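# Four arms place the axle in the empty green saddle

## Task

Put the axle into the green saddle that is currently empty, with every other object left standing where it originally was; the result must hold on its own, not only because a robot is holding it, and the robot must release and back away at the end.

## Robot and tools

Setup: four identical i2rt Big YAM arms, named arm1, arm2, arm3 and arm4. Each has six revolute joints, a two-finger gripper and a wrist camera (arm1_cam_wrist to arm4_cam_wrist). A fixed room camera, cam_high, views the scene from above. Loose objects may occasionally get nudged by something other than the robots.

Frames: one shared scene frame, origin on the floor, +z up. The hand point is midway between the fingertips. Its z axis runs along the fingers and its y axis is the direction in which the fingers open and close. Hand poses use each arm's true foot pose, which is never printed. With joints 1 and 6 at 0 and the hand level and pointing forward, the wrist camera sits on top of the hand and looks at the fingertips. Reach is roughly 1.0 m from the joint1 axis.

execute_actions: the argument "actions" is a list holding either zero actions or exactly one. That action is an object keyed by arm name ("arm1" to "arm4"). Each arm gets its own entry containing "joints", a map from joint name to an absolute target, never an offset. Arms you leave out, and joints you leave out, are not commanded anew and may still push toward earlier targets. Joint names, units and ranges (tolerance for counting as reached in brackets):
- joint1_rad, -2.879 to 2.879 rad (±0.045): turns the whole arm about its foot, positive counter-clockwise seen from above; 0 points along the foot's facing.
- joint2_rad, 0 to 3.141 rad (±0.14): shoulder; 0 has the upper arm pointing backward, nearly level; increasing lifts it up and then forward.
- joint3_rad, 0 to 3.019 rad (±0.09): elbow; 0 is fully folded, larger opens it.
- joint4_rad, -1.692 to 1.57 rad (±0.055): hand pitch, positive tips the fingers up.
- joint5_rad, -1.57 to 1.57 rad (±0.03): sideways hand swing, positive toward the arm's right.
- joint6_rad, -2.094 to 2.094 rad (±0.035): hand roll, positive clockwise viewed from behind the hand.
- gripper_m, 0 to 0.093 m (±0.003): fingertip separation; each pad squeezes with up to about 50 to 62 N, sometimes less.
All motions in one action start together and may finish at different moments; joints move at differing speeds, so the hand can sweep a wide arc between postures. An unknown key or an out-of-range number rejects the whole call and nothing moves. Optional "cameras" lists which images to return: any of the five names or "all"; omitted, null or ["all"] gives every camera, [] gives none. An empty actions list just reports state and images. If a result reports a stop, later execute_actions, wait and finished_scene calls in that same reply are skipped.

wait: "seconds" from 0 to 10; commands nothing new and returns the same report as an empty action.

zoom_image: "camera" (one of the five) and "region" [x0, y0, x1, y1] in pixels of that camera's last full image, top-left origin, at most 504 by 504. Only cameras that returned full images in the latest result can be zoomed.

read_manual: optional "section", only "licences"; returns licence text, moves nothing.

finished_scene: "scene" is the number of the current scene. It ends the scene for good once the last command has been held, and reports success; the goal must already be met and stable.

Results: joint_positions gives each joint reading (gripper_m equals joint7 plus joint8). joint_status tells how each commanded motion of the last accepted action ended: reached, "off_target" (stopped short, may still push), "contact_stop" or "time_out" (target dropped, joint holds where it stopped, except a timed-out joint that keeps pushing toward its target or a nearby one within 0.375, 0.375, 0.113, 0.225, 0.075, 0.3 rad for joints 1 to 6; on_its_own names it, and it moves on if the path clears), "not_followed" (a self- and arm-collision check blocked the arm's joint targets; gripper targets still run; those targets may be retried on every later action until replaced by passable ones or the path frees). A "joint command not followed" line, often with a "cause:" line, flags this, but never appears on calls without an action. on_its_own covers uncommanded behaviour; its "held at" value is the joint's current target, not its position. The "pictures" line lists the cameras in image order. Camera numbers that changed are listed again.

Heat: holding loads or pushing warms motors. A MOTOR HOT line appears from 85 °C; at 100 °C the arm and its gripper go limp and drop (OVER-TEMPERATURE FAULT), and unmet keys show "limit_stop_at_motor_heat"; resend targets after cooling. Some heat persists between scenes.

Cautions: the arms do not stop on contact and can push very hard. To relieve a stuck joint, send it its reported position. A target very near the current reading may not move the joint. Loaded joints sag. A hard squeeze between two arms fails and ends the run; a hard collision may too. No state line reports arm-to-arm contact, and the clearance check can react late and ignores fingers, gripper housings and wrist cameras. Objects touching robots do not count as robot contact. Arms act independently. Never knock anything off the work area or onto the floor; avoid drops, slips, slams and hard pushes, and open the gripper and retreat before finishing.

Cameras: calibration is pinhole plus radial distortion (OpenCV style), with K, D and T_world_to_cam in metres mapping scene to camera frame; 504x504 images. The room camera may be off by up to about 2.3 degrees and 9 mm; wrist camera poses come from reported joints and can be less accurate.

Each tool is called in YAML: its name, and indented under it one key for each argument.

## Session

execute_actions:
  actions: []

Scene clock: 0.00 s.
Motor temperatures (°C, as the motors report them): arm1=[24 24 28 21 23 23] | arm2=[25 26 27 25 24 25] | arm3=[25 25 25 23 25 22] | arm4=[25 23 24 24 25 25]
arm1.joint_positions: joint1_rad=+0.846 joint2_rad=+0.472 joint3_rad=+1.399 joint4_rad=-1.445 joint5_rad=-0.208 joint6_rad=+0.496 gripper_m=+0.094
arm1.joint_status: not commanded
arm1.hand: x=-0.4950 y=+0.2758 z=+1.3559 quat_wxyz=(-0.504, -0.450, -0.737, -0.027) (m; scene frame)
arm2.joint_positions: joint1_rad=+0.895 joint2_rad=+0.574 joint3_rad=+1.326 joint4_rad=-1.332 joint5_rad=+0.297 joint6_rad=-0.146 gripper_m=+0.094
arm2.joint_status: not commanded
arm2.hand: x=-0.7763 y=-0.1691 z=+1.3454 quat_wxyz=(-0.307, +0.820, -0.302, -0.377) (m; scene frame)
arm3.joint_positions: joint1_rad=+0.667 joint2_rad=+0.539 joint3_rad=+1.426 joint4_rad=-1.367 joint5_rad=+0.095 joint6_rad=+0.164 gripper_m=+0.094
arm3.joint_status: not commanded
arm3.hand: x=+0.7417 y=+0.1871 z=+1.3278 quat_wxyz=(-0.462, -0.469, -0.715, +0.236) (m; scene frame)
arm4.joint_positions: joint1_rad=+0.818 joint2_rad=+0.461 joint3_rad=+1.332 joint4_rad=-1.324 joint5_rad=+0.139 joint6_rad=+0.259 gripper_m=+0.095
arm4.joint_status: not commanded
arm4.hand: x=+0.5346 y=-0.2061 z=+1.3715 quat_wxyz=(-0.190, +0.714, -0.453, -0.499) (m; scene frame)
pictures: arm1_cam_wrist, arm2_cam_wrist, arm3_cam_wrist, arm4_cam_wrist, cam_high
camera_calibration (this result's frames):
arm1_cam_wrist: T_world_to_cam=[[-0.646264, -0.590573, -0.483287, 0.494653], [-0.51408, 0.804968, -0.296223, -0.0733949], [0.563972, 0.0570105, -0.823824, 1.50616], [0, 0, 0, 1]] pos_world=[-0.567484, 0.265342, 1.45813]
arm2_cam_wrist: T_world_to_cam=[[0.725426, 0.631228, 0.274424, 0.3029], [0.687357, -0.643495, -0.336831, 0.885439], [-0.0360269, 0.432973, -0.900687, 1.38306], [0, 0, 0, 1]] pos_world=[-0.778516, -0.220253, 1.46083]
arm3_cam_wrist: T_world_to_cam=[[-0.894939, -0.434285, -0.102376, 0.878463], [-0.350466, 0.826195, -0.441107, 0.691597], [0.276149, -0.358884, -0.891596, 1.16797], [0, 0, 0, 1]] pos_world=[0.706018, 0.229276, 1.43636]
arm4_cam_wrist: T_world_to_cam=[[0.838713, 0.511663, -0.186445, -0.0823346], [0.38037, -0.795426, -0.471822, 0.287252], [-0.389717, 0.324806, -0.861755, 1.57996], [0, 0, 0, 1]] pos_world=[0.575531, -0.242566, 1.48172]
Images, in order (width x height): arm1_cam_wrist 504x504, arm2_cam_wrist 504x504, arm3_cam_wrist 504x504, arm4_cam_wrist 504x504, cam_high 504x504.

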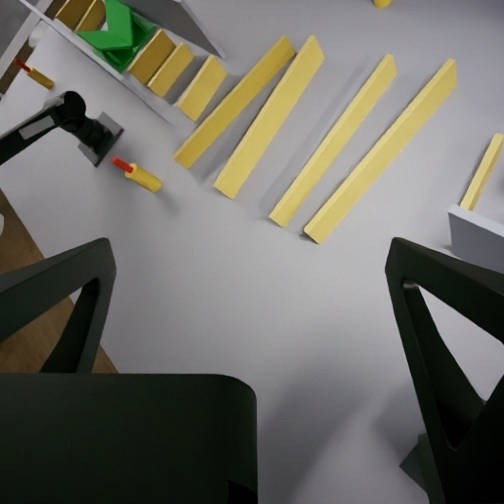

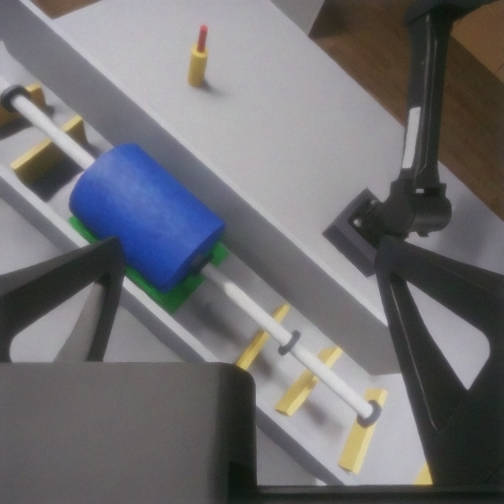

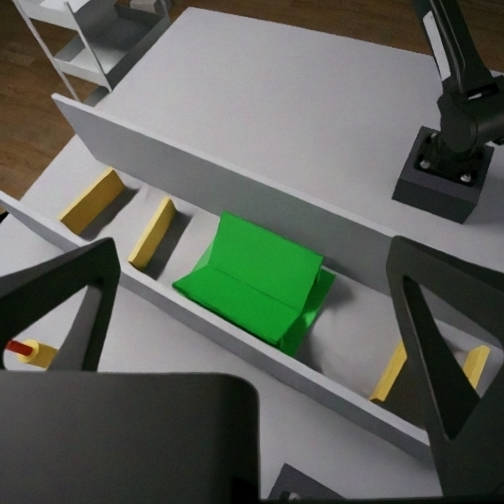

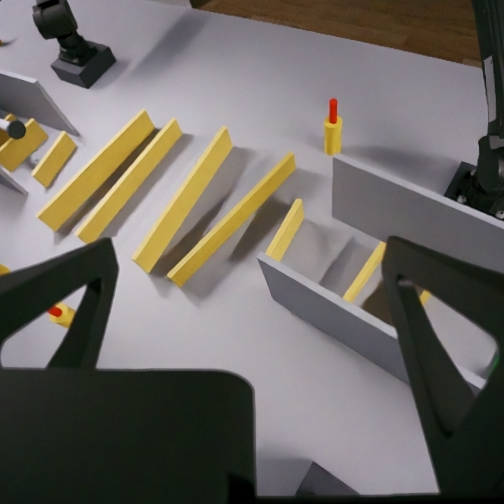

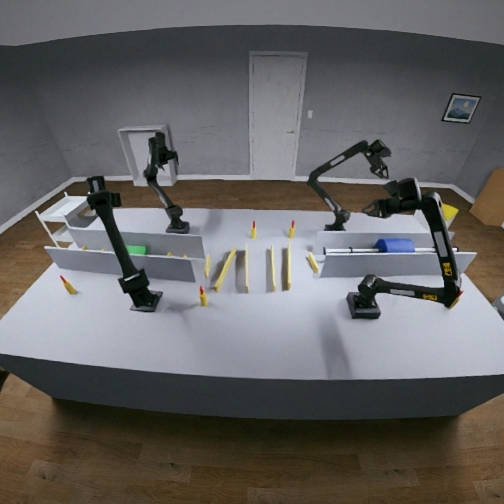

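execute_actions:
  actions:
    - {"arm1":{"joints":{"joint1_rad":-0.342,"joint2_rad":1.43,"joint3_rad":1.40,"joint4_rad":-1.503,"joint5_rad":0,"joint6_rad":-1.96}},"arm2":{"joints":{"joint1_rad":1.038,"joint2_rad":1.855,"joint3_rad":1.925,"joint4_rad":-1.582,"joint5_rad":0,"joint6_rad":-0.58}},"arm3":{"joints":{"joint1_rad":-0.38,"joint2_rad":0.55,"joint3_rad":1.0,"joint4_rad":-1.6,"joint5_rad":0,"joint6_rad":-1.98}},"arm4":{"joints":{"joint1_rad":1.02,"joint2_rad":1.3,"joint3_rad":1.8,"joint4_rad":-1.67,"joint5_rad":0,"joint6_rad":-0.56}}}
  cameras: ["arm1_cam_wrist","arm2_cam_wrist"]

Scene clock: 4.53 s.
Motor temperatures (°C, as the motors report them): arm1=[24 24 29 21 23 23] | arm2=[25 26 28 25 24 25] | arm3=[25 25 26 23 25 22] | arm4=[25 23 25 24 25 25]
arm1.joint_positions: joint1_rad=-0.343 joint2_rad=+1.446 joint3_rad=+1.381 joint4_rad=-1.494 joint5_rad=+0.000 joint6_rad=-1.950 gripper_m=+0.094
arm1.joint_status: all done
arm1.hand: x=-0.7817 y=-0.0499 z=+1.0563 quat_wxyz=(+0.007, +0.017, -1.000, +0.008) (m; scene frame)
arm2.joint_positions: joint1_rad=+1.030 joint2_rad=+1.866 joint3_rad=+1.904 joint4_rad=-1.567 joint5_rad=+0.003 joint6_rad=-0.572 gripper_m=+0.094
arm2.joint_status: all done
arm2.hand: x=-1.1402 y=-0.0388 z=+1.0642 quat_wxyz=(-0.010, +1.000, +0.009, -0.018) (m; scene frame)
arm3.joint_positions: joint1_rad=-0.375 joint2_rad=+0.552 joint3_rad=+0.999 joint4_rad=-1.588 joint5_rad=+0.002 joint6_rad=-1.969 gripper_m=+0.094
arm3.joint_status: all done
arm3.hand: x=+0.5681 y=+0.1844 z=+1.0917 quat_wxyz=(+0.088, -0.007, -0.977, +0.196) (m; scene frame)
arm4.joint_positions: joint1_rad=+1.014 joint2_rad=+1.307 joint3_rad=+1.770 joint4_rad=-1.659 joint5_rad=+0.003 joint6_rad=-0.551 gripper_m=+0.095
arm4.joint_status: all done
arm4.hand: x=+0.2935 y=-0.1166 z=+1.2837 quat_wxyz=(-0.100, +0.982, -0.017, -0.161) (m; scene frame)
pictures: arm1_cam_wrist, arm2_cam_wrist
camera_calibration (this result's frames):
arm1_cam_wrist: T_world_to_cam=[[0.0387349, -0.998756, 0.0313925, -0.0563139], [-0.804973, -0.0125748, 0.593178, -1.25497], [-0.592046, -0.0482468, -0.804459, 0.510261], [0, 0, 0, 1]] pos_world=[-0.705938, -0.0474065, 1.15667]
arm2_cam_wrist: T_world_to_cam=[[-0.0182948, 0.999681, 0.0174297, 0.00156433], [0.827461, 0.00535317, 0.561498, 0.353649], [0.561225, 0.0246949, -0.827295, 1.64734], [0, 0, 0, 1]] pos_world=[-1.21713, -0.0441378, 1.16423]
Images, in order (width x height): arm1_cam_wrist 504x504, arm2_cam_wrist 504x504.

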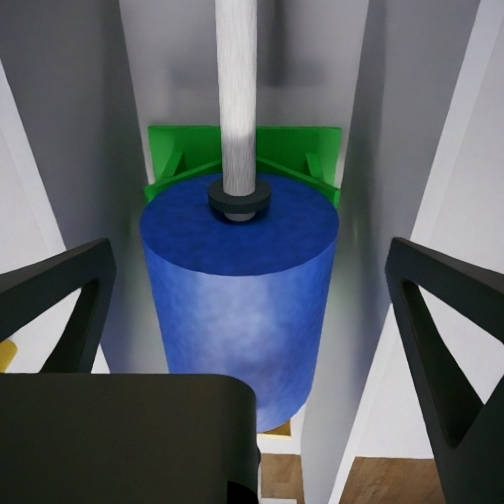

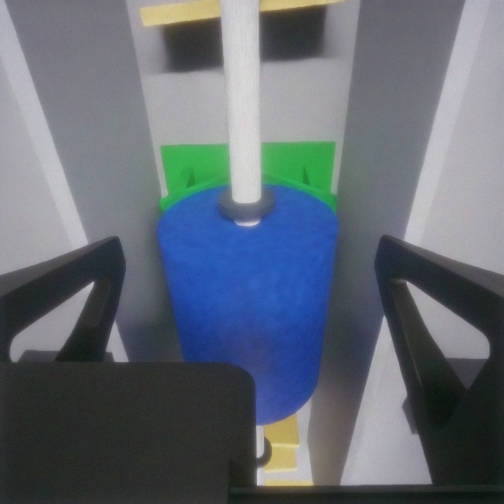

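execute_actions:
  actions:
    - {"arm1":{"joints":{"joint2_rad":1.5,"joint3_rad":1.174,"joint4_rad":-1.235,"gripper_m":0.08}},"arm2":{"joints":{"joint1_rad":1.046,"joint2_rad":1.905,"joint3_rad":1.676,"joint4_rad":-1.33,"gripper_m":0.08}}}
  cameras: []

execute_actions:
  actions:
    - {"arm1":{"joints":{"joint2_rad":1.58,"joint3_rad":1.06,"joint4_rad":-1.04}},"arm2":{"joints":{"joint2_rad":1.965,"joint3_rad":1.57,"joint4_rad":-1.16}}}
  cameras: ["arm1_cam_wrist","arm2_cam_wrist"]

Scene clock: 7.20 s.
Motor temperatures (°C, as the motors report them): arm1=[24 24 29 21 23 23] | arm2=[25 27 29 25 24 25] | arm3=[25 25 27 23 25 22] | arm4=[25 23 26 24 25 25]
arm1.joint_positions: joint1_rad=-0.343 joint2_rad=+1.509 joint3_rad=+1.158 joint4_rad=-1.247 joint5_rad=+0.000 joint6_rad=-1.950 gripper_m=+0.080
arm1.joint_status: all done
arm1.hand: x=-0.7802 y=-0.0429 z=+0.9474 quat_wxyz=(+0.000, +0.017, -1.000, -0.010) (m; scene frame)
arm2.joint_positions: joint1_rad=+1.033 joint2_rad=+1.915 joint3_rad=+1.674 joint4_rad=-1.346 joint5_rad=+0.003 joint6_rad=-0.572 gripper_m=+0.080
arm2.joint_status: all done
arm2.hand: x=-1.1343 y=-0.0455 z=+0.9494 quat_wxyz=(+0.005, +1.000, +0.011, +0.007) (m; scene frame)
arm3.joint_positions: joint1_rad=-0.375 joint2_rad=+0.552 joint3_rad=+0.999 joint4_rad=-1.588 joint5_rad=+0.002 joint6_rad=-1.969 gripper_m=+0.094
arm3.joint_status: not commanded
arm3.hand: x=+0.5681 y=+0.1844 z=+1.0917 quat_wxyz=(+0.088, -0.007, -0.977, +0.196) (m; scene frame)
arm4.joint_positions: joint1_rad=+1.014 joint2_rad=+1.307 joint3_rad=+1.770 joint4_rad=-1.659 joint5_rad=+0.003 joint6_rad=-0.551 gripper_m=+0.095
arm4.joint_status: not commanded
arm4.hand: x=+0.2935 y=-0.1166 z=+1.2837 quat_wxyz=(-0.100, +0.982, -0.017, -0.161) (m; scene frame)
pictures: none
No camera images: the call's "cameras" was empty. Leave "cameras" out to get every camera's image.

Scene clock: 8.17 s.
Motor temperatures (°C, as the motors report them): arm1=[24 24 29 21 23 23] | arm2=[25 27 29 25 24 25] | arm3=[25 25 27 23 25 22] | arm4=[25 23 26 24 25 25]
arm1.joint_positions: joint1_rad=-0.343 joint2_rad=+1.589 joint3_rad=+1.047 joint4_rad=-1.052 joint5_rad=+0.000 joint6_rad=-1.950 gripper_m=+0.080
arm1.joint_status: all done
arm1.hand: x=-0.7808 y=-0.0429 z=+0.8769 quat_wxyz=(+0.001, +0.017, -1.000, -0.009) (m; scene frame)
arm2.joint_positions: joint1_rad=+1.033 joint2_rad=+1.970 joint3_rad=+1.572 joint4_rad=-1.176 joint5_rad=+0.003 joint6_rad=-0.572 gripper_m=+0.080
arm2.joint_status: all done
arm2.hand: x=-1.1364 y=-0.0446 z=+0.8812 quat_wxyz=(+0.002, +1.000, +0.011, +0.001) (m; scene frame)
arm3.joint_positions: joint1_rad=-0.375 joint2_rad=+0.552 joint3_rad=+0.999 joint4_rad=-1.588 joint5_rad=+0.002 joint6_rad=-1.969 gripper_m=+0.094
arm3.joint_status: not commanded
arm3.hand: x=+0.5681 y=+0.1844 z=+1.0917 quat_wxyz=(+0.088, -0.007, -0.977, +0.196) (m; scene frame)
arm4.joint_positions: joint1_rad=+1.014 joint2_rad=+1.307 joint3_rad=+1.770 joint4_rad=-1.659 joint5_rad=+0.003 joint6_rad=-0.551 gripper_m=+0.095
arm4.joint_status: not commanded
arm4.hand: x=+0.2935 y=-0.1166 z=+1.2837 quat_wxyz=(-0.100, +0.982, -0.017, -0.161) (m; scene frame)
pictures: arm1_cam_wrist, arm2_cam_wrist
camera_calibration (this result's frames):
arm1_cam_wrist: T_world_to_cam=[[0.0390169, -0.999236, -0.00221731, -0.0141025], [-0.812158, -0.0330047, 0.582504, -1.14486], [-0.582132, -0.0209267, -0.812825, 0.383056], [0, 0, 0, 1]] pos_world=[-0.706267, -0.0438614, 0.978211]
arm2_cam_wrist: T_world_to_cam=[[-0.022147, 0.999729, -0.00711615, 0.0278301], [0.805098, 0.0220545, 0.592732, 0.401057], [0.592728, 0.00739805, -0.805368, 1.50968], [0, 0, 0, 1]] pos_world=[-1.2171, -0.0478364, 0.978328]
Images, in order (width x height): arm1_cam_wrist 504x504, arm2_cam_wrist 504x504.

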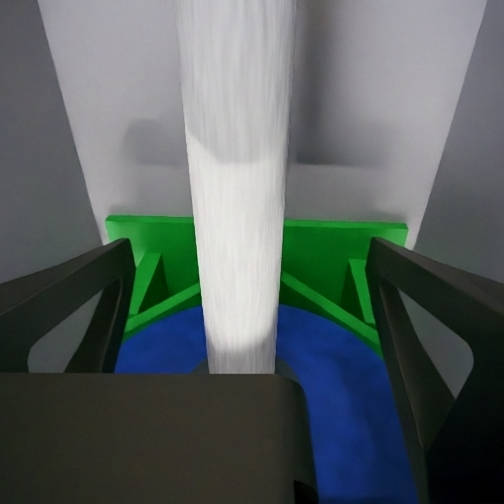

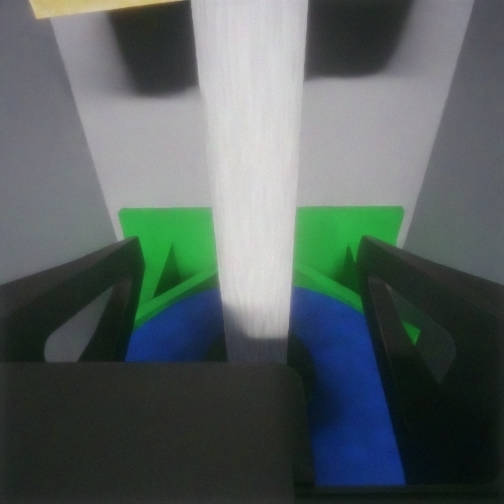

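execute_actions:
  actions:
    - {"arm1":{"joints":{"joint3_rad":1.05,"gripper_m":0}},"arm2":{"joints":{"joint3_rad":1.555,"joint4_rad":-1.145,"gripper_m":0}}}
  cameras: []

execute_actions:
  actions:
    - {"arm1":{"joints":{"joint2_rad":1.455,"joint3_rad":1.25,"joint4_rad":-1.245}},"arm2":{"joints":{"joint2_rad":1.855,"joint3_rad":1.75,"joint4_rad":-1.335}}}
  cameras: []

execute_actions:
  actions:
    - {"arm1":{"joints":{"joint2_rad":1.40,"joint3_rad":1.41,"joint4_rad":-1.46}},"arm2":{"joints":{"joint2_rad":1.82,"joint3_rad":1.91,"joint4_rad":-1.535}}}
  cameras: ["cam_high"]

Scene clock: 9.97 s.
Motor temperatures (°C, as the motors report them): arm1=[24 24 29 21 23 23] | arm2=[25 27 29 25 24 25] | arm3=[25 25 27 23 25 22] | arm4=[25 23 26 24 25 25]
arm1.joint_positions: joint1_rad=-0.344 joint2_rad=+1.587 joint3_rad=+1.043 joint4_rad=-1.057 joint5_rad=+0.005 joint6_rad=-1.952 gripper_m=+0.023
arm1.joint_status: gripper_m off_target (ended at +0.023, target +0.000); the others done
arm1.hand: x=-0.7811 y=-0.0399 z=+0.8763 quat_wxyz=(+0.002, +0.018, -1.000, -0.013) (m; scene frame)
arm2.joint_positions: joint1_rad=+1.033 joint2_rad=+1.970 joint3_rad=+1.566 joint4_rad=-1.159 joint5_rad=+0.007 joint6_rad=-0.585 gripper_m=+0.024
arm2.joint_status: gripper_m off_target (ended at +0.024, target +0.000); the others done
arm2.hand: x=-1.1378 y=-0.0430 z=+0.8792 quat_wxyz=(-0.003, +1.000, +0.018, -0.002) (m; scene frame)
arm3.joint_positions: joint1_rad=-0.375 joint2_rad=+0.552 joint3_rad=+0.999 joint4_rad=-1.588 joint5_rad=+0.002 joint6_rad=-1.969 gripper_m=+0.094
arm3.joint_status: not commanded
arm3.hand: x=+0.5681 y=+0.1844 z=+1.0917 quat_wxyz=(+0.088, -0.007, -0.977, +0.196) (m; scene frame)
arm4.joint_positions: joint1_rad=+1.014 joint2_rad=+1.307 joint3_rad=+1.770 joint4_rad=-1.659 joint5_rad=+0.003 joint6_rad=-0.551 gripper_m=+0.095
arm4.joint_status: not commanded
arm4.hand: x=+0.2935 y=-0.1166 z=+1.2837 quat_wxyz=(-0.100, +0.982, -0.017, -0.161) (m; scene frame)
pictures: none
No camera images: the call's "cameras" was empty. Leave "cameras" out to get every camera's image.

Scene clock: 11.07 s.
Motor temperatures (°C, as the motors report them): arm1=[24 24 30 21 23 23] | arm2=[25 27 29 25 24 25] | arm3=[25 25 27 23 25 22] | arm4=[25 23 26 24 25 25]
arm1.joint_positions: joint1_rad=-0.339 joint2_rad=+1.503 joint3_rad=+1.176 joint4_rad=-1.242 joint5_rad=+0.005 joint6_rad=-1.942 gripper_m=+0.024
arm1.joint_status: all done
arm1.hand: x=-0.7820 y=-0.0503 z=+0.9563 quat_wxyz=(+0.008, +0.015, -1.000, +0.002) (m; scene frame)
arm2.joint_positions: joint1_rad=+1.042 joint2_rad=+1.885 joint3_rad=+1.665 joint4_rad=-1.331 joint5_rad=-0.006 joint6_rad=-0.572 gripper_m=+0.024
arm2.joint_status: all done
arm2.hand: x=-1.1382 y=-0.0508 z=+0.9625 quat_wxyz=(+0.000, +1.000, +0.016, -0.011) (m; scene frame)
arm3.joint_positions: joint1_rad=-0.375 joint2_rad=+0.552 joint3_rad=+0.999 joint4_rad=-1.588 joint5_rad=+0.002 joint6_rad=-1.969 gripper_m=+0.094
arm3.joint_status: not commanded
arm3.hand: x=+0.5681 y=+0.1844 z=+1.0917 quat_wxyz=(+0.088, -0.007, -0.977, +0.196) (m; scene frame)
arm4.joint_positions: joint1_rad=+1.014 joint2_rad=+1.307 joint3_rad=+1.770 joint4_rad=-1.659 joint5_rad=+0.003 joint6_rad=-0.551 gripper_m=+0.095
arm4.joint_status: not commanded
arm4.hand: x=+0.2935 y=-0.1166 z=+1.2837 quat_wxyz=(-0.100, +0.982, -0.017, -0.161) (m; scene frame)
pictures: none
No camera images: the call's "cameras" was empty. Leave "cameras" out to get every camera's image.

Scene clock: 12.17 s.
Motor temperatures (°C, as the motors report them): arm1=[24 24 30 21 23 23] | arm2=[25 27 30 25 24 25] | arm3=[25 25 27 23 25 22] | arm4=[25 23 26 24 25 25]
arm1.joint_positions: joint1_rad=-0.341 joint2_rad=+1.451 joint3_rad=+1.332 joint4_rad=-1.453 joint5_rad=+0.000 joint6_rad=-1.948 gripper_m=+0.024
arm1.joint_status: all done
arm1.hand: x=-0.7800 y=-0.0472 z=+1.0351 quat_wxyz=(+0.005, +0.018, -1.000, +0.002) (m; scene frame)
arm2.joint_positions: joint1_rad=+1.042 joint2_rad=+1.855 joint3_rad=+1.821 joint4_rad=-1.525 joint5_rad=-0.005 joint6_rad=-0.577 gripper_m=+0.024
arm2.joint_status: all done
arm2.hand: x=-1.1353 y=-0.0519 z=+1.0381 quat_wxyz=(+0.002, +1.000, +0.018, -0.007) (m; scene frame)
arm3.joint_positions: joint1_rad=-0.375 joint2_rad=+0.552 joint3_rad=+0.999 joint4_rad=-1.588 joint5_rad=+0.002 joint6_rad=-1.969 gripper_m=+0.094
arm3.joint_status: not commanded
arm3.hand: x=+0.5681 y=+0.1844 z=+1.0917 quat_wxyz=(+0.088, -0.007, -0.977, +0.196) (m; scene frame)
arm4.joint_positions: joint1_rad=+1.014 joint2_rad=+1.307 joint3_rad=+1.770 joint4_rad=-1.659 joint5_rad=+0.003 joint6_rad=-0.551 gripper_m=+0.095
arm4.joint_status: not commanded
arm4.hand: x=+0.2935 y=-0.1166 z=+1.2837 quat_wxyz=(-0.100, +0.982, -0.017, -0.161) (m; scene frame)
pictures: cam_high
Images, in order (width x height): cam_high 504x504.

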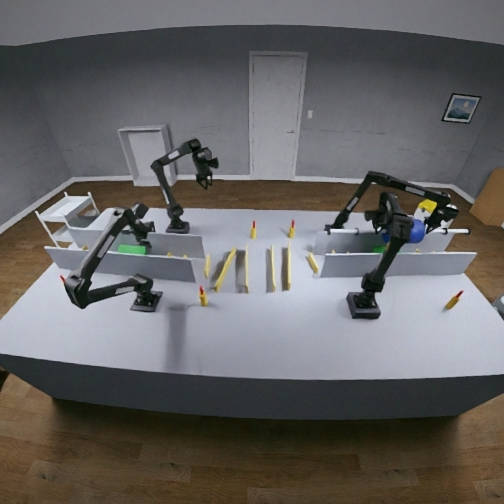

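execute_actions:
  actions:
    - {"arm1":{"joints":{"joint1_rad":0.05,"joint2_rad":1.31,"joint3_rad":1.28,"joint4_rad":-1.45,"joint6_rad":-1.545}},"arm2":{"joints":{"joint1_rad":0.812,"joint2_rad":1.535,"joint3_rad":1.475,"joint4_rad":-1.435,"joint6_rad":-0.78}}}
  cameras: []

execute_actions:
  actions:
    - {"arm1":{"joints":{"joint1_rad":0.436,"joint2_rad":1.41,"joint3_rad":1.41,"joint4_rad":-1.45,"joint6_rad":-1.15}},"arm2":{"joints":{"joint1_rad":0.51,"joint2_rad":1.28,"joint3_rad":1.205,"joint4_rad":-1.425,"joint6_rad":-1.075}}}
  cameras: []

execute_actions:
  actions:
    - {"arm1":{"joints":{"joint1_rad":0.725,"joint2_rad":1.63,"joint3_rad":1.68,"joint4_rad":-1.495,"joint6_rad":-0.855}},"arm2":{"joints":{"joint1_rad":0.062,"joint2_rad":1.16,"joint3_rad":1.10,"joint4_rad":-1.45,"joint6_rad":-1.52}}}
  cameras: []

execute_actions:
  actions:
    - {"arm1":{"joints":{"joint1_rad":0.92,"joint2_rad":1.955,"joint3_rad":2.165,"joint4_rad":-1.645,"joint6_rad":-0.66}},"arm2":{"joints":{"joint1_rad":-0.41,"joint2_rad":1.24,"joint3_rad":1.205,"joint4_rad":-1.43,"joint6_rad":-1.99}},"arm4":{"joints":{"joint1_rad":1.04,"joint2_rad":1.7,"joint3_rad":2.04,"joint6_rad":-0.55}}}
  cameras: ["cam_high","arm4_cam_wrist"]

Scene clock: 16.10 s.
Motor temperatures (°C, as the motors report them): arm1=[24 25 32 21 23 23] | arm2=[25 28 31 25 24 25] | arm3=[25 25 28 23 25 22] | arm4=[25 23 27 24 25 25]
arm1.joint_positions: joint1_rad=+0.054 joint2_rad=+1.359 joint3_rad=+1.238 joint4_rad=-1.465 joint5_rad=-0.002 joint6_rad=-1.523 gripper_m=+0.024
arm1.joint_status: all done
arm1.hand: x=-0.6177 y=-0.0323 z=+1.0330 quat_wxyz=(+0.005, +0.002, -1.000, -0.005) (m; scene frame)
arm2.joint_positions: joint1_rad=+0.810 joint2_rad=+1.569 joint3_rad=+1.453 joint4_rad=-1.448 joint5_rad=-0.011 joint6_rad=-0.777 gripper_m=+0.024
arm2.joint_status: all done
arm2.hand: x=-0.9771 y=-0.0218 z=+1.0410 quat_wxyz=(+0.004, +1.000, +0.002, -0.007) (m; scene frame)
arm3.joint_positions: joint1_rad=-0.375 joint2_rad=+0.552 joint3_rad=+0.999 joint4_rad=-1.588 joint5_rad=+0.002 joint6_rad=-1.969 gripper_m=+0.094
arm3.joint_status: not commanded
arm3.hand: x=+0.5681 y=+0.1844 z=+1.0917 quat_wxyz=(+0.088, -0.007, -0.977, +0.196) (m; scene frame)
arm4.joint_positions: joint1_rad=+1.014 joint2_rad=+1.307 joint3_rad=+1.770 joint4_rad=-1.659 joint5_rad=+0.003 joint6_rad=-0.551 gripper_m=+0.095
arm4.joint_status: not commanded
arm4.hand: x=+0.2935 y=-0.1166 z=+1.2837 quat_wxyz=(-0.100, +0.982, -0.017, -0.161) (m; scene frame)
pictures: none
No camera images: the call's "cameras" was empty. Leave "cameras" out to get every camera's image.

Scene clock: 17.17 s.
Motor temperatures (°C, as the motors report them): arm1=[24 25 32 21 23 23] | arm2=[25 28 31 25 24 25] | arm3=[25 25 28 23 25 22] | arm4=[25 23 27 24 25 25]
arm1.joint_positions: joint1_rad=+0.445 joint2_rad=+1.447 joint3_rad=+1.324 joint4_rad=-1.458 joint5_rad=-0.009 joint6_rad=-1.146 gripper_m=+0.024
arm1.joint_status: all done
arm1.hand: x=-0.4567 y=-0.0268 z=+1.0302 quat_wxyz=(+0.004, +0.010, -1.000, -0.004) (m; scene frame)
arm2.joint_positions: joint1_rad=+0.508 joint2_rad=+1.305 joint3_rad=+1.183 joint4_rad=-1.425 joint5_rad=-0.012 joint6_rad=-1.089 gripper_m=+0.024
arm2.joint_status: all done
arm2.hand: x=-0.8185 y=-0.0218 z=+1.0427 quat_wxyz=(-0.005, +1.000, +0.007, -0.012) (m; scene frame)
arm3.joint_positions: joint1_rad=-0.375 joint2_rad=+0.552 joint3_rad=+0.999 joint4_rad=-1.588 joint5_rad=+0.002 joint6_rad=-1.969 gripper_m=+0.094
arm3.joint_status: not commanded
arm3.hand: x=+0.5681 y=+0.1844 z=+1.0917 quat_wxyz=(+0.088, -0.007, -0.977, +0.196) (m; scene frame)
arm4.joint_positions: joint1_rad=+1.014 joint2_rad=+1.307 joint3_rad=+1.770 joint4_rad=-1.659 joint5_rad=+0.003 joint6_rad=-0.551 gripper_m=+0.095
arm4.joint_status: not commanded
arm4.hand: x=+0.2935 y=-0.1166 z=+1.2837 quat_wxyz=(-0.100, +0.982, -0.017, -0.161) (m; scene frame)
pictures: none
No camera images: the call's "cameras" was empty. Leave "cameras" out to get every camera's image.

Scene clock: 18.27 s.
Motor temperatures (°C, as the motors report them): arm1=[24 25 33 21 23 23] | arm2=[25 28 31 25 24 25] | arm3=[25 25 28 23 25 22] | arm4=[25 23 27 24 25 25]
arm1.joint_positions: joint1_rad=+0.730 joint2_rad=+1.682 joint3_rad=+1.595 joint4_rad=-1.493 joint5_rad=-0.008 joint6_rad=-0.862 gripper_m=+0.024
arm1.joint_status: all done
arm1.hand: x=-0.2978 y=-0.0285 z=+1.0268 quat_wxyz=(+0.006, +0.010, -1.000, -0.004) (m; scene frame)
arm2.joint_positions: joint1_rad=+0.071 joint2_rad=+1.186 joint3_rad=+1.077 joint4_rad=-1.456 joint5_rad=-0.005 joint6_rad=-1.530 gripper_m=+0.024
arm2.joint_status: all done
arm2.hand: x=-0.6593 y=-0.0257 z=+1.0410 quat_wxyz=(-0.001, +1.000, +0.009, -0.003) (m; scene frame)
arm3.joint_positions: joint1_rad=-0.375 joint2_rad=+0.552 joint3_rad=+0.999 joint4_rad=-1.588 joint5_rad=+0.002 joint6_rad=-1.969 gripper_m=+0.094
arm3.joint_status: not commanded
arm3.hand: x=+0.5681 y=+0.1844 z=+1.0917 quat_wxyz=(+0.088, -0.007, -0.977, +0.196) (m; scene frame)
arm4.joint_positions: joint1_rad=+1.014 joint2_rad=+1.307 joint3_rad=+1.770 joint4_rad=-1.659 joint5_rad=+0.003 joint6_rad=-0.551 gripper_m=+0.095
arm4.joint_status: not commanded
arm4.hand: x=+0.2935 y=-0.1166 z=+1.2837 quat_wxyz=(-0.100, +0.982, -0.017, -0.161) (m; scene frame)
pictures: none
No camera images: the call's "cameras" was empty. Leave "cameras" out to get every camera's image.

Scene clock: 19.77 s.
Motor temperatures (°C, as the motors report them): arm1=[24 25 33 21 23 23] | arm2=[25 28 32 25 24 25] | arm3=[25 25 28 23 25 22] | arm4=[25 23 27 24 25 25]
arm1.joint_positions: joint1_rad=+0.918 joint2_rad=+2.023 joint3_rad=+2.086 joint4_rad=-1.642 joint5_rad=-0.007 joint6_rad=-0.665 gripper_m=+0.024
arm1.joint_status: all done
arm1.hand: x=-0.1394 y=-0.0302 z=+1.0244 quat_wxyz=(+0.007, +0.005, -1.000, -0.003) (m; scene frame)
arm2.joint_positions: joint1_rad=-0.397 joint2_rad=+1.273 joint3_rad=+1.126 joint4_rad=-1.430 joint5_rad=+0.005 joint6_rad=-1.992 gripper_m=+0.024
arm2.joint_status: all done
arm2.hand: x=-0.4986 y=-0.0266 z=+1.0316 quat_wxyz=(+0.006, +1.000, +0.006, +0.000) (m; scene frame)
arm3.joint_positions: joint1_rad=-0.375 joint2_rad=+0.552 joint3_rad=+0.999 joint4_rad=-1.588 joint5_rad=+0.002 joint6_rad=-1.969 gripper_m=+0.094
arm3.joint_status: not commanded
arm3.hand: x=+0.5681 y=+0.1844 z=+1.0917 quat_wxyz=(+0.088, -0.007, -0.977, +0.196) (m; scene frame)
arm4.joint_positions: joint1_rad=+1.034 joint2_rad=+1.720 joint3_rad=+2.000 joint4_rad=-1.663 joint5_rad=+0.003 joint6_rad=-0.551 gripper_m=+0.095
arm4.joint_status: all done
arm4.hand: x=+0.1715 y=-0.0505 z=+1.1878 quat_wxyz=(-0.049, +0.995, -0.006, -0.083) (m; scene frame)
pictures: arm4_cam_wrist, cam_high
camera_calibration (this result's frames):
arm4_cam_wrist: T_world_to_cam=[[0.0295585, 0.99462, 0.0992888, -0.0679293], [0.899604, -0.0697695, 0.431097, -0.662483], [0.435705, 0.076578, -0.896826, 1.11717], [0, 0, 0, 1]] pos_world=[0.111224, -0.0642077, 1.29424]
Images, in order (width x height): arm4_cam_wrist 504x504, cam_high 504x504.

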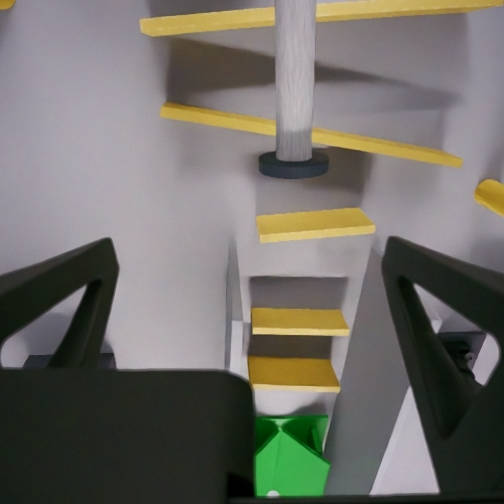

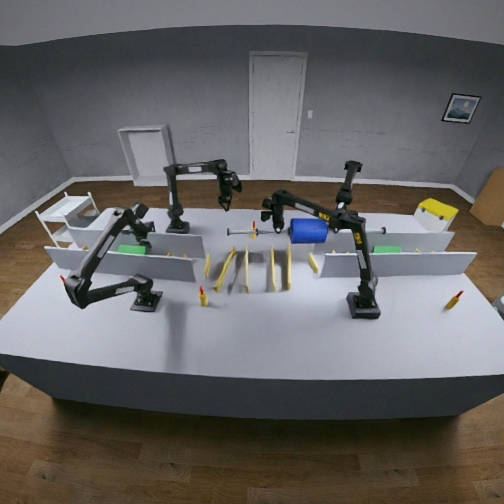

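execute_actions:
  actions:
    - {"arm4":{"joints":{"joint1_rad":1.015,"joint2_rad":1.865,"joint3_rad":2.0,"joint4_rad":-1.555,"joint6_rad":-0.6}}}
  cameras: ["arm4_cam_wrist"]

execute_actions:
  actions:
    - {"arm4":{"joints":{"joint2_rad":1.972}}}
  cameras: ["arm4_cam_wrist","arm1_cam_wrist"]

Scene clock: 22.30 s.
Motor temperatures (°C, as the motors report them): arm1=[24 25 34 21 23 23] | arm2=[25 28 33 25 24 25] | arm3=[25 25 28 23 25 22] | arm4=[25 24 27 24 25 25]
arm1.joint_positions: joint1_rad=+0.918 joint2_rad=+2.023 joint3_rad=+2.086 joint4_rad=-1.642 joint5_rad=-0.007 joint6_rad=-0.665 gripper_m=+0.024
arm1.joint_status: not commanded
arm1.hand: x=-0.1394 y=-0.0302 z=+1.0244 quat_wxyz=(+0.007, +0.005, -1.000, -0.003) (m; scene frame)
arm2.joint_positions: joint1_rad=-0.397 joint2_rad=+1.273 joint3_rad=+1.126 joint4_rad=-1.430 joint5_rad=+0.005 joint6_rad=-1.992 gripper_m=+0.024
arm2.joint_status: not commanded
arm2.hand: x=-0.4986 y=-0.0266 z=+1.0316 quat_wxyz=(+0.006, +1.000, +0.006, +0.000) (m; scene frame)
arm3.joint_positions: joint1_rad=-0.375 joint2_rad=+0.552 joint3_rad=+0.999 joint4_rad=-1.588 joint5_rad=+0.002 joint6_rad=-1.969 gripper_m=+0.094
arm3.joint_status: not commanded
arm3.hand: x=+0.5681 y=+0.1844 z=+1.0917 quat_wxyz=(+0.088, -0.007, -0.977, +0.196) (m; scene frame)
arm4.joint_positions: joint1_rad=+1.022 joint2_rad=+1.892 joint3_rad=+1.983 joint4_rad=-1.568 joint5_rad=+0.003 joint6_rad=-0.591 gripper_m=+0.095
arm4.joint_status: all done
arm4.hand: x=+0.1316 y=-0.0172 z=+1.0877 quat_wxyz=(-0.026, +0.999, +0.008, -0.043) (m; scene frame)
pictures: arm4_cam_wrist
camera_calibration (this result's frames):
arm4_cam_wrist: T_world_to_cam=[[-0.00474084, 0.998476, 0.0549889, -0.0370869], [0.862598, -0.0237344, 0.505332, -0.65619], [0.505867, 0.049829, -0.861171, 0.993829], [0, 0, 0, 1]] pos_world=[0.0631067, -0.0280654, 1.18949]
Images, in order (width x height): arm4_cam_wrist 504x504.

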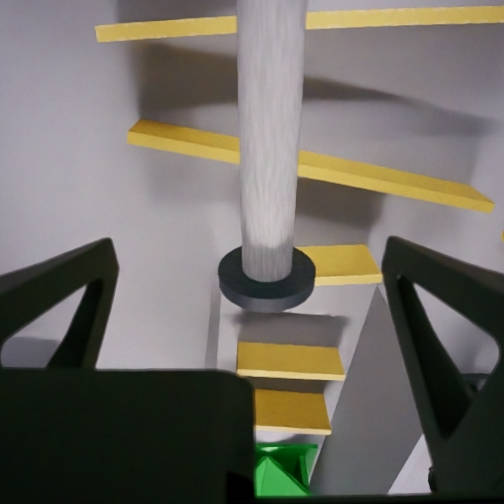

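Scene clock: 23.53 s.
Motor temperatures (°C, as the motors report them): arm1=[24 26 34 21 23 23] | arm2=[25 27 33 25 24 25] | arm3=[25 25 28 23 25 22] | arm4=[25 24 27 24 25 25]
arm1.joint_positions: joint1_rad=+0.918 joint2_rad=+2.023 joint3_rad=+2.086 joint4_rad=-1.642 joint5_rad=-0.007 joint6_rad=-0.665 gripper_m=+0.024
arm1.joint_status: not commanded
arm1.hand: x=-0.1394 y=-0.0302 z=+1.0244 quat_wxyz=(+0.007, +0.005, -1.000, -0.003) (m; scene frame)
arm2.joint_positions: joint1_rad=-0.397 joint2_rad=+1.273 joint3_rad=+1.126 joint4_rad=-1.430 joint5_rad=+0.005 joint6_rad=-1.992 gripper_m=+0.024
arm2.joint_status: not commanded
arm2.hand: x=-0.4986 y=-0.0266 z=+1.0316 quat_wxyz=(+0.006, +1.000, +0.006, +0.000) (m; scene frame)
arm3.joint_positions: joint1_rad=-0.375 joint2_rad=+0.552 joint3_rad=+0.999 joint4_rad=-1.588 joint5_rad=+0.002 joint6_rad=-1.969 gripper_m=+0.094
arm3.joint_status: not commanded
arm3.hand: x=+0.5681 y=+0.1844 z=+1.0917 quat_wxyz=(+0.088, -0.007, -0.977, +0.196) (m; scene frame)
arm4.joint_positions: joint1_rad=+1.022 joint2_rad=+1.982 joint3_rad=+1.983 joint4_rad=-1.568 joint5_rad=+0.003 joint6_rad=-0.591 gripper_m=+0.095
arm4.joint_status: all done
arm4.hand: x=+0.1234 y=-0.0124 z=+1.0342 quat_wxyz=(-0.001, +1.000, +0.008, -0.005) (m; scene frame)
pictures: arm1_cam_wrist, arm4_cam_wrist
camera_calibration (this result's frames):
arm1_cam_wrist: T_world_to_cam=[[0.0151521, -0.999846, 0.00890544, -0.0407988], [-0.805776, -0.0069366, 0.59218, -0.717678], [-0.592027, -0.0161485, -0.805756, 0.868135], [0, 0, 0, 1]] pos_world=[-0.0637099, -0.0317516, 1.12486]
arm4_cam_wrist: T_world_to_cam=[[-0.00801519, 0.999954, 0.00535124, 0.0127261], [0.821795, 0.00353802, 0.569773, -0.68329], [0.569727, 0.00896446, -0.821785, 0.902525], [0, 0, 0, 1]] pos_world=[0.0474333, -0.0183986, 1.13093]
Images, in order (width x height): arm1_cam_wrist 504x504, arm4_cam_wrist 504x504.

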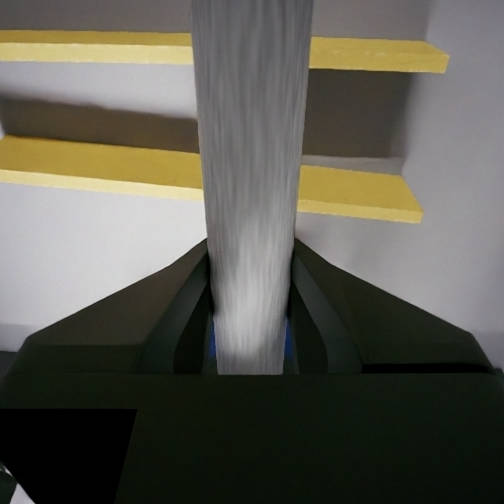

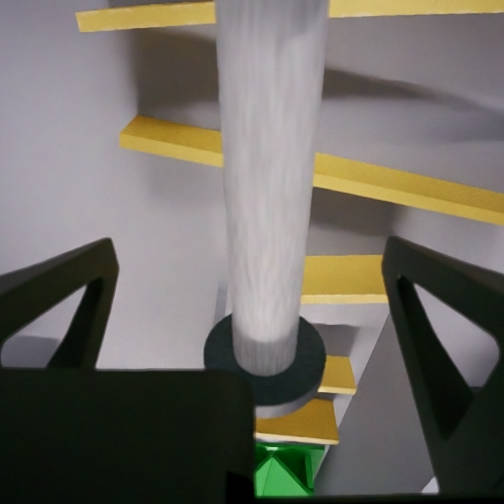

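execute_actions:
  actions:
    - {"arm4":{"joints":{"joint1_rad":1.003,"joint2_rad":1.997,"joint4_rad":-1.54}}}
  cameras: ["arm4_cam_wrist"]

Scene clock: 24.70 s.
Motor temperatures (°C, as the motors report them): arm1=[24 26 34 21 23 23] | arm2=[25 27 33 25 24 25] | arm3=[25 25 28 23 25 22] | arm4=[25 24 28 24 25 25]
arm1.joint_positions: joint1_rad=+0.918 joint2_rad=+2.023 joint3_rad=+2.086 joint4_rad=-1.642 joint5_rad=-0.007 joint6_rad=-0.665 gripper_m=+0.024
arm1.joint_status: not commanded
arm1.hand: x=-0.1394 y=-0.0302 z=+1.0244 quat_wxyz=(+0.007, +0.005, -1.000, -0.003) (m; scene frame)
arm2.joint_positions: joint1_rad=-0.397 joint2_rad=+1.273 joint3_rad=+1.126 joint4_rad=-1.430 joint5_rad=+0.005 joint6_rad=-1.992 gripper_m=+0.024
arm2.joint_status: not commanded
arm2.hand: x=-0.4986 y=-0.0266 z=+1.0316 quat_wxyz=(+0.006, +1.000, +0.006, +0.000) (m; scene frame)
arm3.joint_positions: joint1_rad=-0.375 joint2_rad=+0.552 joint3_rad=+0.999 joint4_rad=-1.588 joint5_rad=+0.002 joint6_rad=-1.969 gripper_m=+0.094
arm3.joint_status: not commanded
arm3.hand: x=+0.5681 y=+0.1844 z=+1.0917 quat_wxyz=(+0.088, -0.007, -0.977, +0.196) (m; scene frame)
arm4.joint_positions: joint1_rad=+1.009 joint2_rad=+1.982 joint3_rad=+1.983 joint4_rad=-1.554 joint5_rad=+0.003 joint6_rad=-0.591 gripper_m=+0.095
arm4.joint_status: all done
arm4.hand: x=+0.1249 y=-0.0037 z=+1.0342 quat_wxyz=(-0.005, +1.000, +0.002, -0.011) (m; scene frame)
pictures: arm4_cam_wrist
camera_calibration (this result's frames):
arm4_cam_wrist: T_world_to_cam=[[0.00516307, 0.999899, 0.0132221, -0.00571986], [0.828564, -0.0116805, 0.559772, -0.675073], [0.55987, 0.00806525, -0.828541, 0.909839], [0, 0, 0, 1]] pos_world=[0.0499802, -0.00950398, 1.1318]
Images, in order (width x height): arm4_cam_wrist 504x504.

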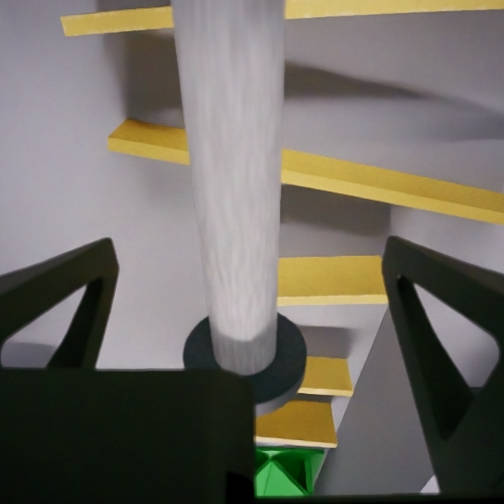

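execute_actions:
  actions:
    - {"arm4":{"joints":{"joint2_rad":1.985,"joint3_rad":1.968,"joint4_rad":-1.52,"joint6_rad":-0.615}}}
  cameras: ["arm4_cam_wrist"]

Scene clock: 25.90 s.
Motor temperatures (°C, as the motors report them): arm1=[24 26 35 21 23 23] | arm2=[25 27 34 25 24 25] | arm3=[25 25 28 23 25 22] | arm4=[25 24 28 24 25 25]
arm1.joint_positions: joint1_rad=+0.918 joint2_rad=+2.023 joint3_rad=+2.086 joint4_rad=-1.642 joint5_rad=-0.007 joint6_rad=-0.665 gripper_m=+0.024
arm1.joint_status: not commanded
arm1.hand: x=-0.1394 y=-0.0302 z=+1.0244 quat_wxyz=(+0.007, +0.005, -1.000, -0.003) (m; scene frame)
arm2.joint_positions: joint1_rad=-0.397 joint2_rad=+1.273 joint3_rad=+1.126 joint4_rad=-1.430 joint5_rad=+0.005 joint6_rad=-1.992 gripper_m=+0.024
arm2.joint_status: not commanded
arm2.hand: x=-0.4986 y=-0.0266 z=+1.0316 quat_wxyz=(+0.006, +1.000, +0.006, +0.000) (m; scene frame)
arm3.joint_positions: joint1_rad=-0.375 joint2_rad=+0.552 joint3_rad=+0.999 joint4_rad=-1.588 joint5_rad=+0.002 joint6_rad=-1.969 gripper_m=+0.094
arm3.joint_status: not commanded
arm3.hand: x=+0.5681 y=+0.1844 z=+1.0917 quat_wxyz=(+0.088, -0.007, -0.977, +0.196) (m; scene frame)
arm4.joint_positions: joint1_rad=+1.009 joint2_rad=+1.982 joint3_rad=+1.966 joint4_rad=-1.534 joint5_rad=+0.003 joint6_rad=-0.606 gripper_m=+0.095
arm4.joint_status: all done
arm4.hand: x=+0.1244 y=-0.0034 z=+1.0277 quat_wxyz=(-0.006, +1.000, +0.009, -0.012) (m; scene frame)
pictures: arm4_cam_wrist
camera_calibration (this result's frames):
arm4_cam_wrist: T_world_to_cam=[[-0.00890542, 0.999851, 0.0148204, -0.00579316], [0.829634, -0.000886238, 0.558306, -0.669596], [0.558236, 0.0172675, -0.829503, 0.905909], [0, 0, 0, 1]] pos_world=[0.0497575, -0.0104439, 1.12538]
Images, in order (width x height): arm4_cam_wrist 504x504.

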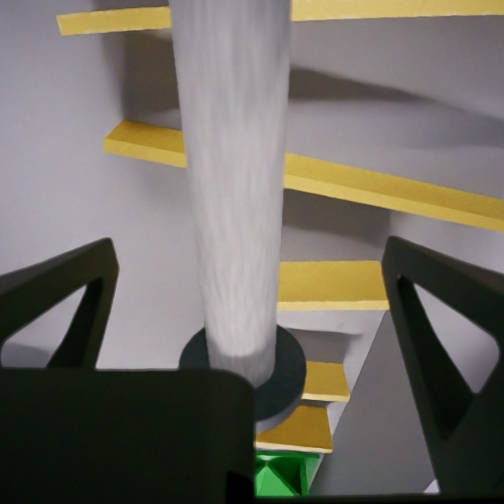

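execute_actions:
  actions:
    - {"arm4":{"joints":{"joint3_rad":1.952,"gripper_m":0}}}
  cameras: []

execute_actions:
  actions:
    - {"arm4":{"joints":{"joint2_rad":1.94,"joint3_rad":2.015}},"arm1":{"joints":{"joint2_rad":2.0,"joint3_rad":2.11}},"arm2":{"joints":{"joint2_rad":1.22}}}
  cameras: []

execute_actions:
  actions:
    - {"arm1":{"joints":{"gripper_m":0.09}}}
  cameras: []

execute_actions:
  actions:
    - {"arm1":{"joints":{"joint2_rad":1.75}}}
  cameras: ["cam_high"]

Scene clock: 27.63 s.
Motor temperatures (°C, as the motors report them): arm1=[24 26 35 21 23 23] | arm2=[25 27 34 25 24 25] | arm3=[25 25 28 23 25 22] | arm4=[25 24 27 24 25 25]
arm1.joint_positions: joint1_rad=+0.918 joint2_rad=+2.023 joint3_rad=+2.086 joint4_rad=-1.644 joint5_rad=-0.008 joint6_rad=-0.665 gripper_m=+0.024
arm1.joint_status: not commanded
arm1.hand: x=-0.1395 y=-0.0297 z=+1.0244 quat_wxyz=(+0.007, +0.005, -1.000, -0.004) (m; scene frame)
arm2.joint_positions: joint1_rad=-0.397 joint2_rad=+1.273 joint3_rad=+1.126 joint4_rad=-1.430 joint5_rad=+0.005 joint6_rad=-1.993 gripper_m=+0.024
arm2.joint_status: not commanded
arm2.hand: x=-0.4987 y=-0.0266 z=+1.0316 quat_wxyz=(+0.006, +1.000, +0.007, +0.000) (m; scene frame)
arm3.joint_positions: joint1_rad=-0.375 joint2_rad=+0.552 joint3_rad=+0.999 joint4_rad=-1.588 joint5_rad=+0.002 joint6_rad=-1.969 gripper_m=+0.094
arm3.joint_status: not commanded
arm3.hand: x=+0.5681 y=+0.1844 z=+1.0917 quat_wxyz=(+0.088, -0.007, -0.977, +0.196) (m; scene frame)
arm4.joint_positions: joint1_rad=+1.009 joint2_rad=+1.982 joint3_rad=+1.949 joint4_rad=-1.533 joint5_rad=+0.001 joint6_rad=-0.611 gripper_m=+0.024
arm4.joint_status: gripper_m off_target (ended at +0.024, target +0.000); the others done
arm4.hand: x=+0.1276 y=-0.0060 z=+1.0211 quat_wxyz=(+0.000, +1.000, +0.011, -0.006) (m; scene frame)
pictures: none
No camera images: the call's "cameras" was empty. Leave "cameras" out to get every camera's image.

Scene clock: 28.20 s.
Motor temperatures (°C, as the motors report them): arm1=[24 26 35 21 23 23] | arm2=[25 27 34 25 24 25] | arm3=[25 25 28 23 25 22] | arm4=[25 24 28 24 25 25]
arm1.joint_positions: joint1_rad=+0.918 joint2_rad=+2.024 joint3_rad=+2.086 joint4_rad=-1.644 joint5_rad=-0.008 joint6_rad=-0.665 gripper_m=+0.024
arm1.joint_status: all done
arm1.hand: x=-0.1395 y=-0.0298 z=+1.0240 quat_wxyz=(+0.007, +0.005, -1.000, -0.004) (m; scene frame)
arm2.joint_positions: joint1_rad=-0.397 joint2_rad=+1.271 joint3_rad=+1.126 joint4_rad=-1.430 joint5_rad=+0.005 joint6_rad=-1.993 gripper_m=+0.024
arm2.joint_status: all done
arm2.hand: x=-0.4988 y=-0.0267 z=+1.0323 quat_wxyz=(+0.005, +1.000, +0.007, +0.000) (m; scene frame)
arm3.joint_positions: joint1_rad=-0.375 joint2_rad=+0.552 joint3_rad=+0.999 joint4_rad=-1.588 joint5_rad=+0.002 joint6_rad=-1.969 gripper_m=+0.094
arm3.joint_status: not commanded
arm3.hand: x=+0.5681 y=+0.1844 z=+1.0917 quat_wxyz=(+0.088, -0.007, -0.977, +0.196) (m; scene frame)
arm4.joint_positions: joint1_rad=+1.009 joint2_rad=+1.982 joint3_rad=+1.949 joint4_rad=-1.533 joint5_rad=+0.001 joint6_rad=-0.611 gripper_m=+0.024
arm4.joint_status: all done
arm4.hand: x=+0.1276 y=-0.0060 z=+1.0211 quat_wxyz=(+0.000, +1.000, +0.011, -0.006) (m; scene frame)
pictures: none
No camera images: the call's "cameras" was empty. Leave "cameras" out to get every camera's image.

Scene clock: 28.90 s.
Motor temperatures (°C, as the motors report them): arm1=[24 26 35 21 23 23] | arm2=[25 27 34 25 24 25] | arm3=[25 25 28 23 25 22] | arm4=[25 24 28 24 25 25]
arm1.joint_positions: joint1_rad=+0.918 joint2_rad=+2.022 joint3_rad=+2.086 joint4_rad=-1.644 joint5_rad=-0.003 joint6_rad=-0.665 gripper_m=+0.090
arm1.joint_status: all done
arm1.hand: x=-0.1401 y=-0.0303 z=+1.0251 quat_wxyz=(+0.008, +0.005, -1.000, -0.002) (m; scene frame)
arm2.joint_positions: joint1_rad=-0.397 joint2_rad=+1.271 joint3_rad=+1.126 joint4_rad=-1.430 joint5_rad=+0.003 joint6_rad=-1.994 gripper_m=+0.024
arm2.joint_status: not commanded
arm2.hand: x=-0.4990 y=-0.0266 z=+1.0323 quat_wxyz=(+0.005, +1.000, +0.007, +0.000) (m; scene frame)
arm3.joint_positions: joint1_rad=-0.375 joint2_rad=+0.552 joint3_rad=+0.999 joint4_rad=-1.588 joint5_rad=+0.002 joint6_rad=-1.969 gripper_m=+0.094
arm3.joint_status: not commanded
arm3.hand: x=+0.5681 y=+0.1844 z=+1.0917 quat_wxyz=(+0.088, -0.007, -0.977, +0.196) (m; scene frame)
arm4.joint_positions: joint1_rad=+1.009 joint2_rad=+1.982 joint3_rad=+1.949 joint4_rad=-1.530 joint5_rad=+0.002 joint6_rad=-0.611 gripper_m=+0.024
arm4.joint_status: not commanded
arm4.hand: x=+0.1270 y=-0.0053 z=+1.0211 quat_wxyz=(-0.002, +1.000, +0.012, -0.007) (m; scene frame)
pictures: none
No camera images: the call's "cameras" was empty. Leave "cameras" out to get every camera's image.

Scene clock: 30.33 s.
Motor temperatures (°C, as the motors report them): arm1=[24 26 35 21 23 23] | arm2=[25 27 35 25 24 25] | arm3=[25 25 29 23 25 22] | arm4=[25 24 28 24 25 25]
arm1.joint_positions: joint1_rad=+0.918 joint2_rad=+1.745 joint3_rad=+2.090 joint4_rad=-1.644 joint5_rad=-0.003 joint6_rad=-0.665 gripper_m=+0.090
arm1.joint_status: all done
arm1.hand: x=-0.1758 y=-0.0009 z=+1.1892 quat_wxyz=(-0.103, +0.006, -0.991, +0.084) (m; scene frame)
arm2.joint_positions: joint1_rad=-0.397 joint2_rad=+1.271 joint3_rad=+1.126 joint4_rad=-1.430 joint5_rad=+0.003 joint6_rad=-1.994 gripper_m=+0.024
arm2.joint_status: not commanded
arm2.hand: x=-0.4990 y=-0.0266 z=+1.0323 quat_wxyz=(+0.005, +1.000, +0.007, +0.000) (m; scene frame)
arm3.joint_positions: joint1_rad=-0.375 joint2_rad=+0.552 joint3_rad=+0.999 joint4_rad=-1.588 joint5_rad=+0.002 joint6_rad=-1.969 gripper_m=+0.094
arm3.joint_status: not commanded
arm3.hand: x=+0.5681 y=+0.1844 z=+1.0917 quat_wxyz=(+0.088, -0.007, -0.977, +0.196) (m; scene frame)
arm4.joint_positions: joint1_rad=+1.009 joint2_rad=+1.982 joint3_rad=+1.949 joint4_rad=-1.530 joint5_rad=+0.002 joint6_rad=-0.611 gripper_m=+0.024
arm4.joint_status: not commanded
arm4.hand: x=+0.1270 y=-0.0053 z=+1.0211 quat_wxyz=(-0.002, +1.000, +0.012, -0.007) (m; scene frame)
pictures: cam_high
Images, in order (width x height): cam_high 504x504.

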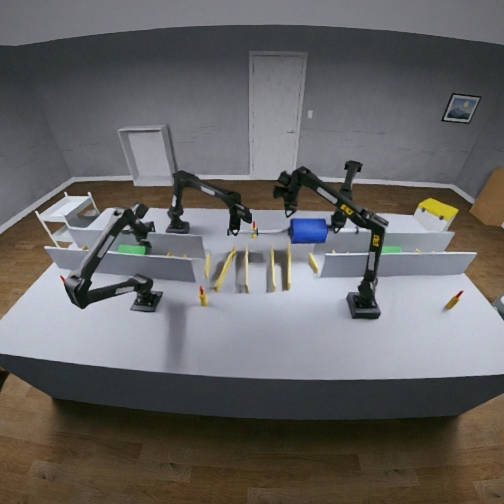

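execute_actions:
  actions:
    - {"arm1":{"joints":{"joint2_rad":0.8,"joint3_rad":1.2,"joint6_rad":-1.3}}}
  cameras: []

execute_actions:
  actions:
    - {"arm1":{"joints":{"joint1_rad":-0.315,"joint6_rad":-1.92}}}
  cameras: []

execute_actions:
  actions:
    - {"arm1":{"joints":{"joint2_rad":1.405,"joint3_rad":1.535}}}
  cameras: ["arm1_cam_wrist"]

Scene clock: 32.93 s.
Motor temperatures (°C, as the motors report them): arm1=[24 26 34 21 23 23] | arm2=[25 27 35 25 24 25] | arm3=[25 25 29 23 25 22] | arm4=[25 25 28 24 25 25]
arm1.joint_positions: joint1_rad=+0.918 joint2_rad=+0.796 joint3_rad=+1.190 joint4_rad=-1.643 joint5_rad=-0.003 joint6_rad=-1.289 gripper_m=+0.090
arm1.joint_status: all done
arm1.hand: x=-0.4491 y=+0.2084 z=+1.1690 quat_wxyz=(-0.086, +0.309, -0.938, +0.132) (m; scene frame)
arm2.joint_positions: joint1_rad=-0.397 joint2_rad=+1.271 joint3_rad=+1.126 joint4_rad=-1.430 joint5_rad=+0.003 joint6_rad=-1.994 gripper_m=+0.024
arm2.joint_status: not commanded
arm2.hand: x=-0.4990 y=-0.0266 z=+1.0323 quat_wxyz=(+0.005, +1.000, +0.007, +0.000) (m; scene frame)
arm3.joint_positions: joint1_rad=-0.375 joint2_rad=+0.552 joint3_rad=+0.999 joint4_rad=-1.588 joint5_rad=+0.002 joint6_rad=-1.969 gripper_m=+0.094
arm3.joint_status: not commanded
arm3.hand: x=+0.5681 y=+0.1844 z=+1.0917 quat_wxyz=(+0.088, -0.007, -0.977, +0.196) (m; scene frame)
arm4.joint_positions: joint1_rad=+1.009 joint2_rad=+1.982 joint3_rad=+1.949 joint4_rad=-1.530 joint5_rad=+0.002 joint6_rad=-0.611 gripper_m=+0.024
arm4.joint_status: not commanded
arm4.hand: x=+0.1270 y=-0.0053 z=+1.0211 quat_wxyz=(-0.002, +1.000, +0.012, -0.007) (m; scene frame)
pictures: none
No camera images: the call's "cameras" was empty. Leave "cameras" out to get every camera's image.

Scene clock: 34.57 s.
Motor temperatures (°C, as the motors report them): arm1=[24 26 34 21 23 23] | arm2=[25 27 35 25 24 25] | arm3=[25 25 29 23 25 22] | arm4=[25 25 29 24 25 25]
arm1.joint_positions: joint1_rad=-0.307 joint2_rad=+0.796 joint3_rad=+1.190 joint4_rad=-1.643 joint5_rad=+0.000 joint6_rad=-1.909 gripper_m=+0.090
arm1.joint_status: all done
arm1.hand: x=-0.7080 y=+0.1273 z=+1.1722 quat_wxyz=(+0.056, +0.016, -0.986, +0.154) (m; scene frame)
arm2.joint_positions: joint1_rad=-0.397 joint2_rad=+1.271 joint3_rad=+1.126 joint4_rad=-1.430 joint5_rad=+0.003 joint6_rad=-1.994 gripper_m=+0.024
arm2.joint_status: not commanded
arm2.hand: x=-0.4990 y=-0.0266 z=+1.0323 quat_wxyz=(+0.005, +1.000, +0.007, +0.000) (m; scene frame)
arm3.joint_positions: joint1_rad=-0.375 joint2_rad=+0.552 joint3_rad=+0.999 joint4_rad=-1.588 joint5_rad=+0.002 joint6_rad=-1.969 gripper_m=+0.094
arm3.joint_status: not commanded
arm3.hand: x=+0.5681 y=+0.1844 z=+1.0917 quat_wxyz=(+0.088, -0.007, -0.977, +0.196) (m; scene frame)
arm4.joint_positions: joint1_rad=+1.009 joint2_rad=+1.982 joint3_rad=+1.949 joint4_rad=-1.530 joint5_rad=+0.002 joint6_rad=-0.611 gripper_m=+0.024
arm4.joint_status: not commanded
arm4.hand: x=+0.1270 y=-0.0053 z=+1.0211 quat_wxyz=(-0.002, +1.000, +0.012, -0.007) (m; scene frame)
pictures: none
No camera images: the call's "cameras" was empty. Leave "cameras" out to get every camera's image.

Scene clock: 35.97 s.
Motor temperatures (°C, as the motors report them): arm1=[24 26 34 21 23 23] | arm2=[25 27 36 25 24 25] | arm3=[25 25 29 23 25 22] | arm4=[25 25 29 24 25 25]
arm1.joint_positions: joint1_rad=-0.307 joint2_rad=+1.431 joint3_rad=+1.497 joint4_rad=-1.643 joint5_rad=+0.000 joint6_rad=-1.911 gripper_m=+0.090
arm1.joint_status: all done
arm1.hand: x=-0.7633 y=-0.0447 z=+1.1063 quat_wxyz=(+0.004, +0.016, -1.000, +0.000) (m; scene frame)
arm2.joint_positions: joint1_rad=-0.397 joint2_rad=+1.271 joint3_rad=+1.126 joint4_rad=-1.430 joint5_rad=+0.003 joint6_rad=-1.994 gripper_m=+0.024
arm2.joint_status: not commanded
arm2.hand: x=-0.4990 y=-0.0266 z=+1.0323 quat_wxyz=(+0.005, +1.000, +0.007, +0.000) (m; scene frame)
arm3.joint_positions: joint1_rad=-0.375 joint2_rad=+0.552 joint3_rad=+0.999 joint4_rad=-1.588 joint5_rad=+0.002 joint6_rad=-1.969 gripper_m=+0.094
arm3.joint_status: not commanded
arm3.hand: x=+0.5681 y=+0.1844 z=+1.0917 quat_wxyz=(+0.088, -0.007, -0.977, +0.196) (m; scene frame)
arm4.joint_positions: joint1_rad=+1.009 joint2_rad=+1.982 joint3_rad=+1.949 joint4_rad=-1.530 joint5_rad=+0.002 joint6_rad=-0.611 gripper_m=+0.024
arm4.joint_status: not commanded
arm4.hand: x=+0.1270 y=-0.0053 z=+1.0211 quat_wxyz=(-0.002, +1.000, +0.012, -0.007) (m; scene frame)
pictures: arm1_cam_wrist
camera_calibration (this result's frames):
arm1_cam_wrist: T_world_to_cam=[[0.0365359, -0.999236, 0.0138557, -0.0357572], [-0.808415, -0.0214022, 0.588224, -1.26728], [-0.587478, -0.0326925, -0.808579, 0.570342], [0, 0, 0, 1]] pos_world=[-0.688121, -0.0442067, 1.20711]
Images, in order (width x height): arm1_cam_wrist 504x504.

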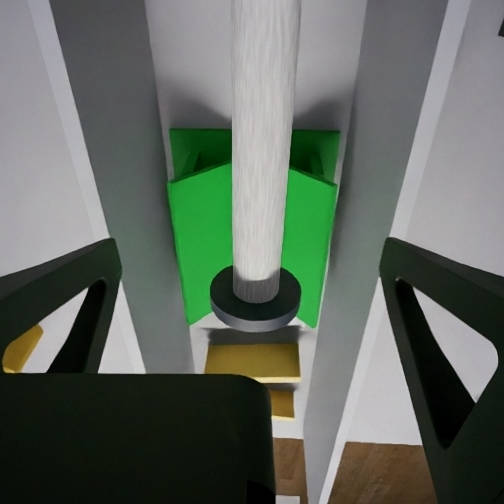

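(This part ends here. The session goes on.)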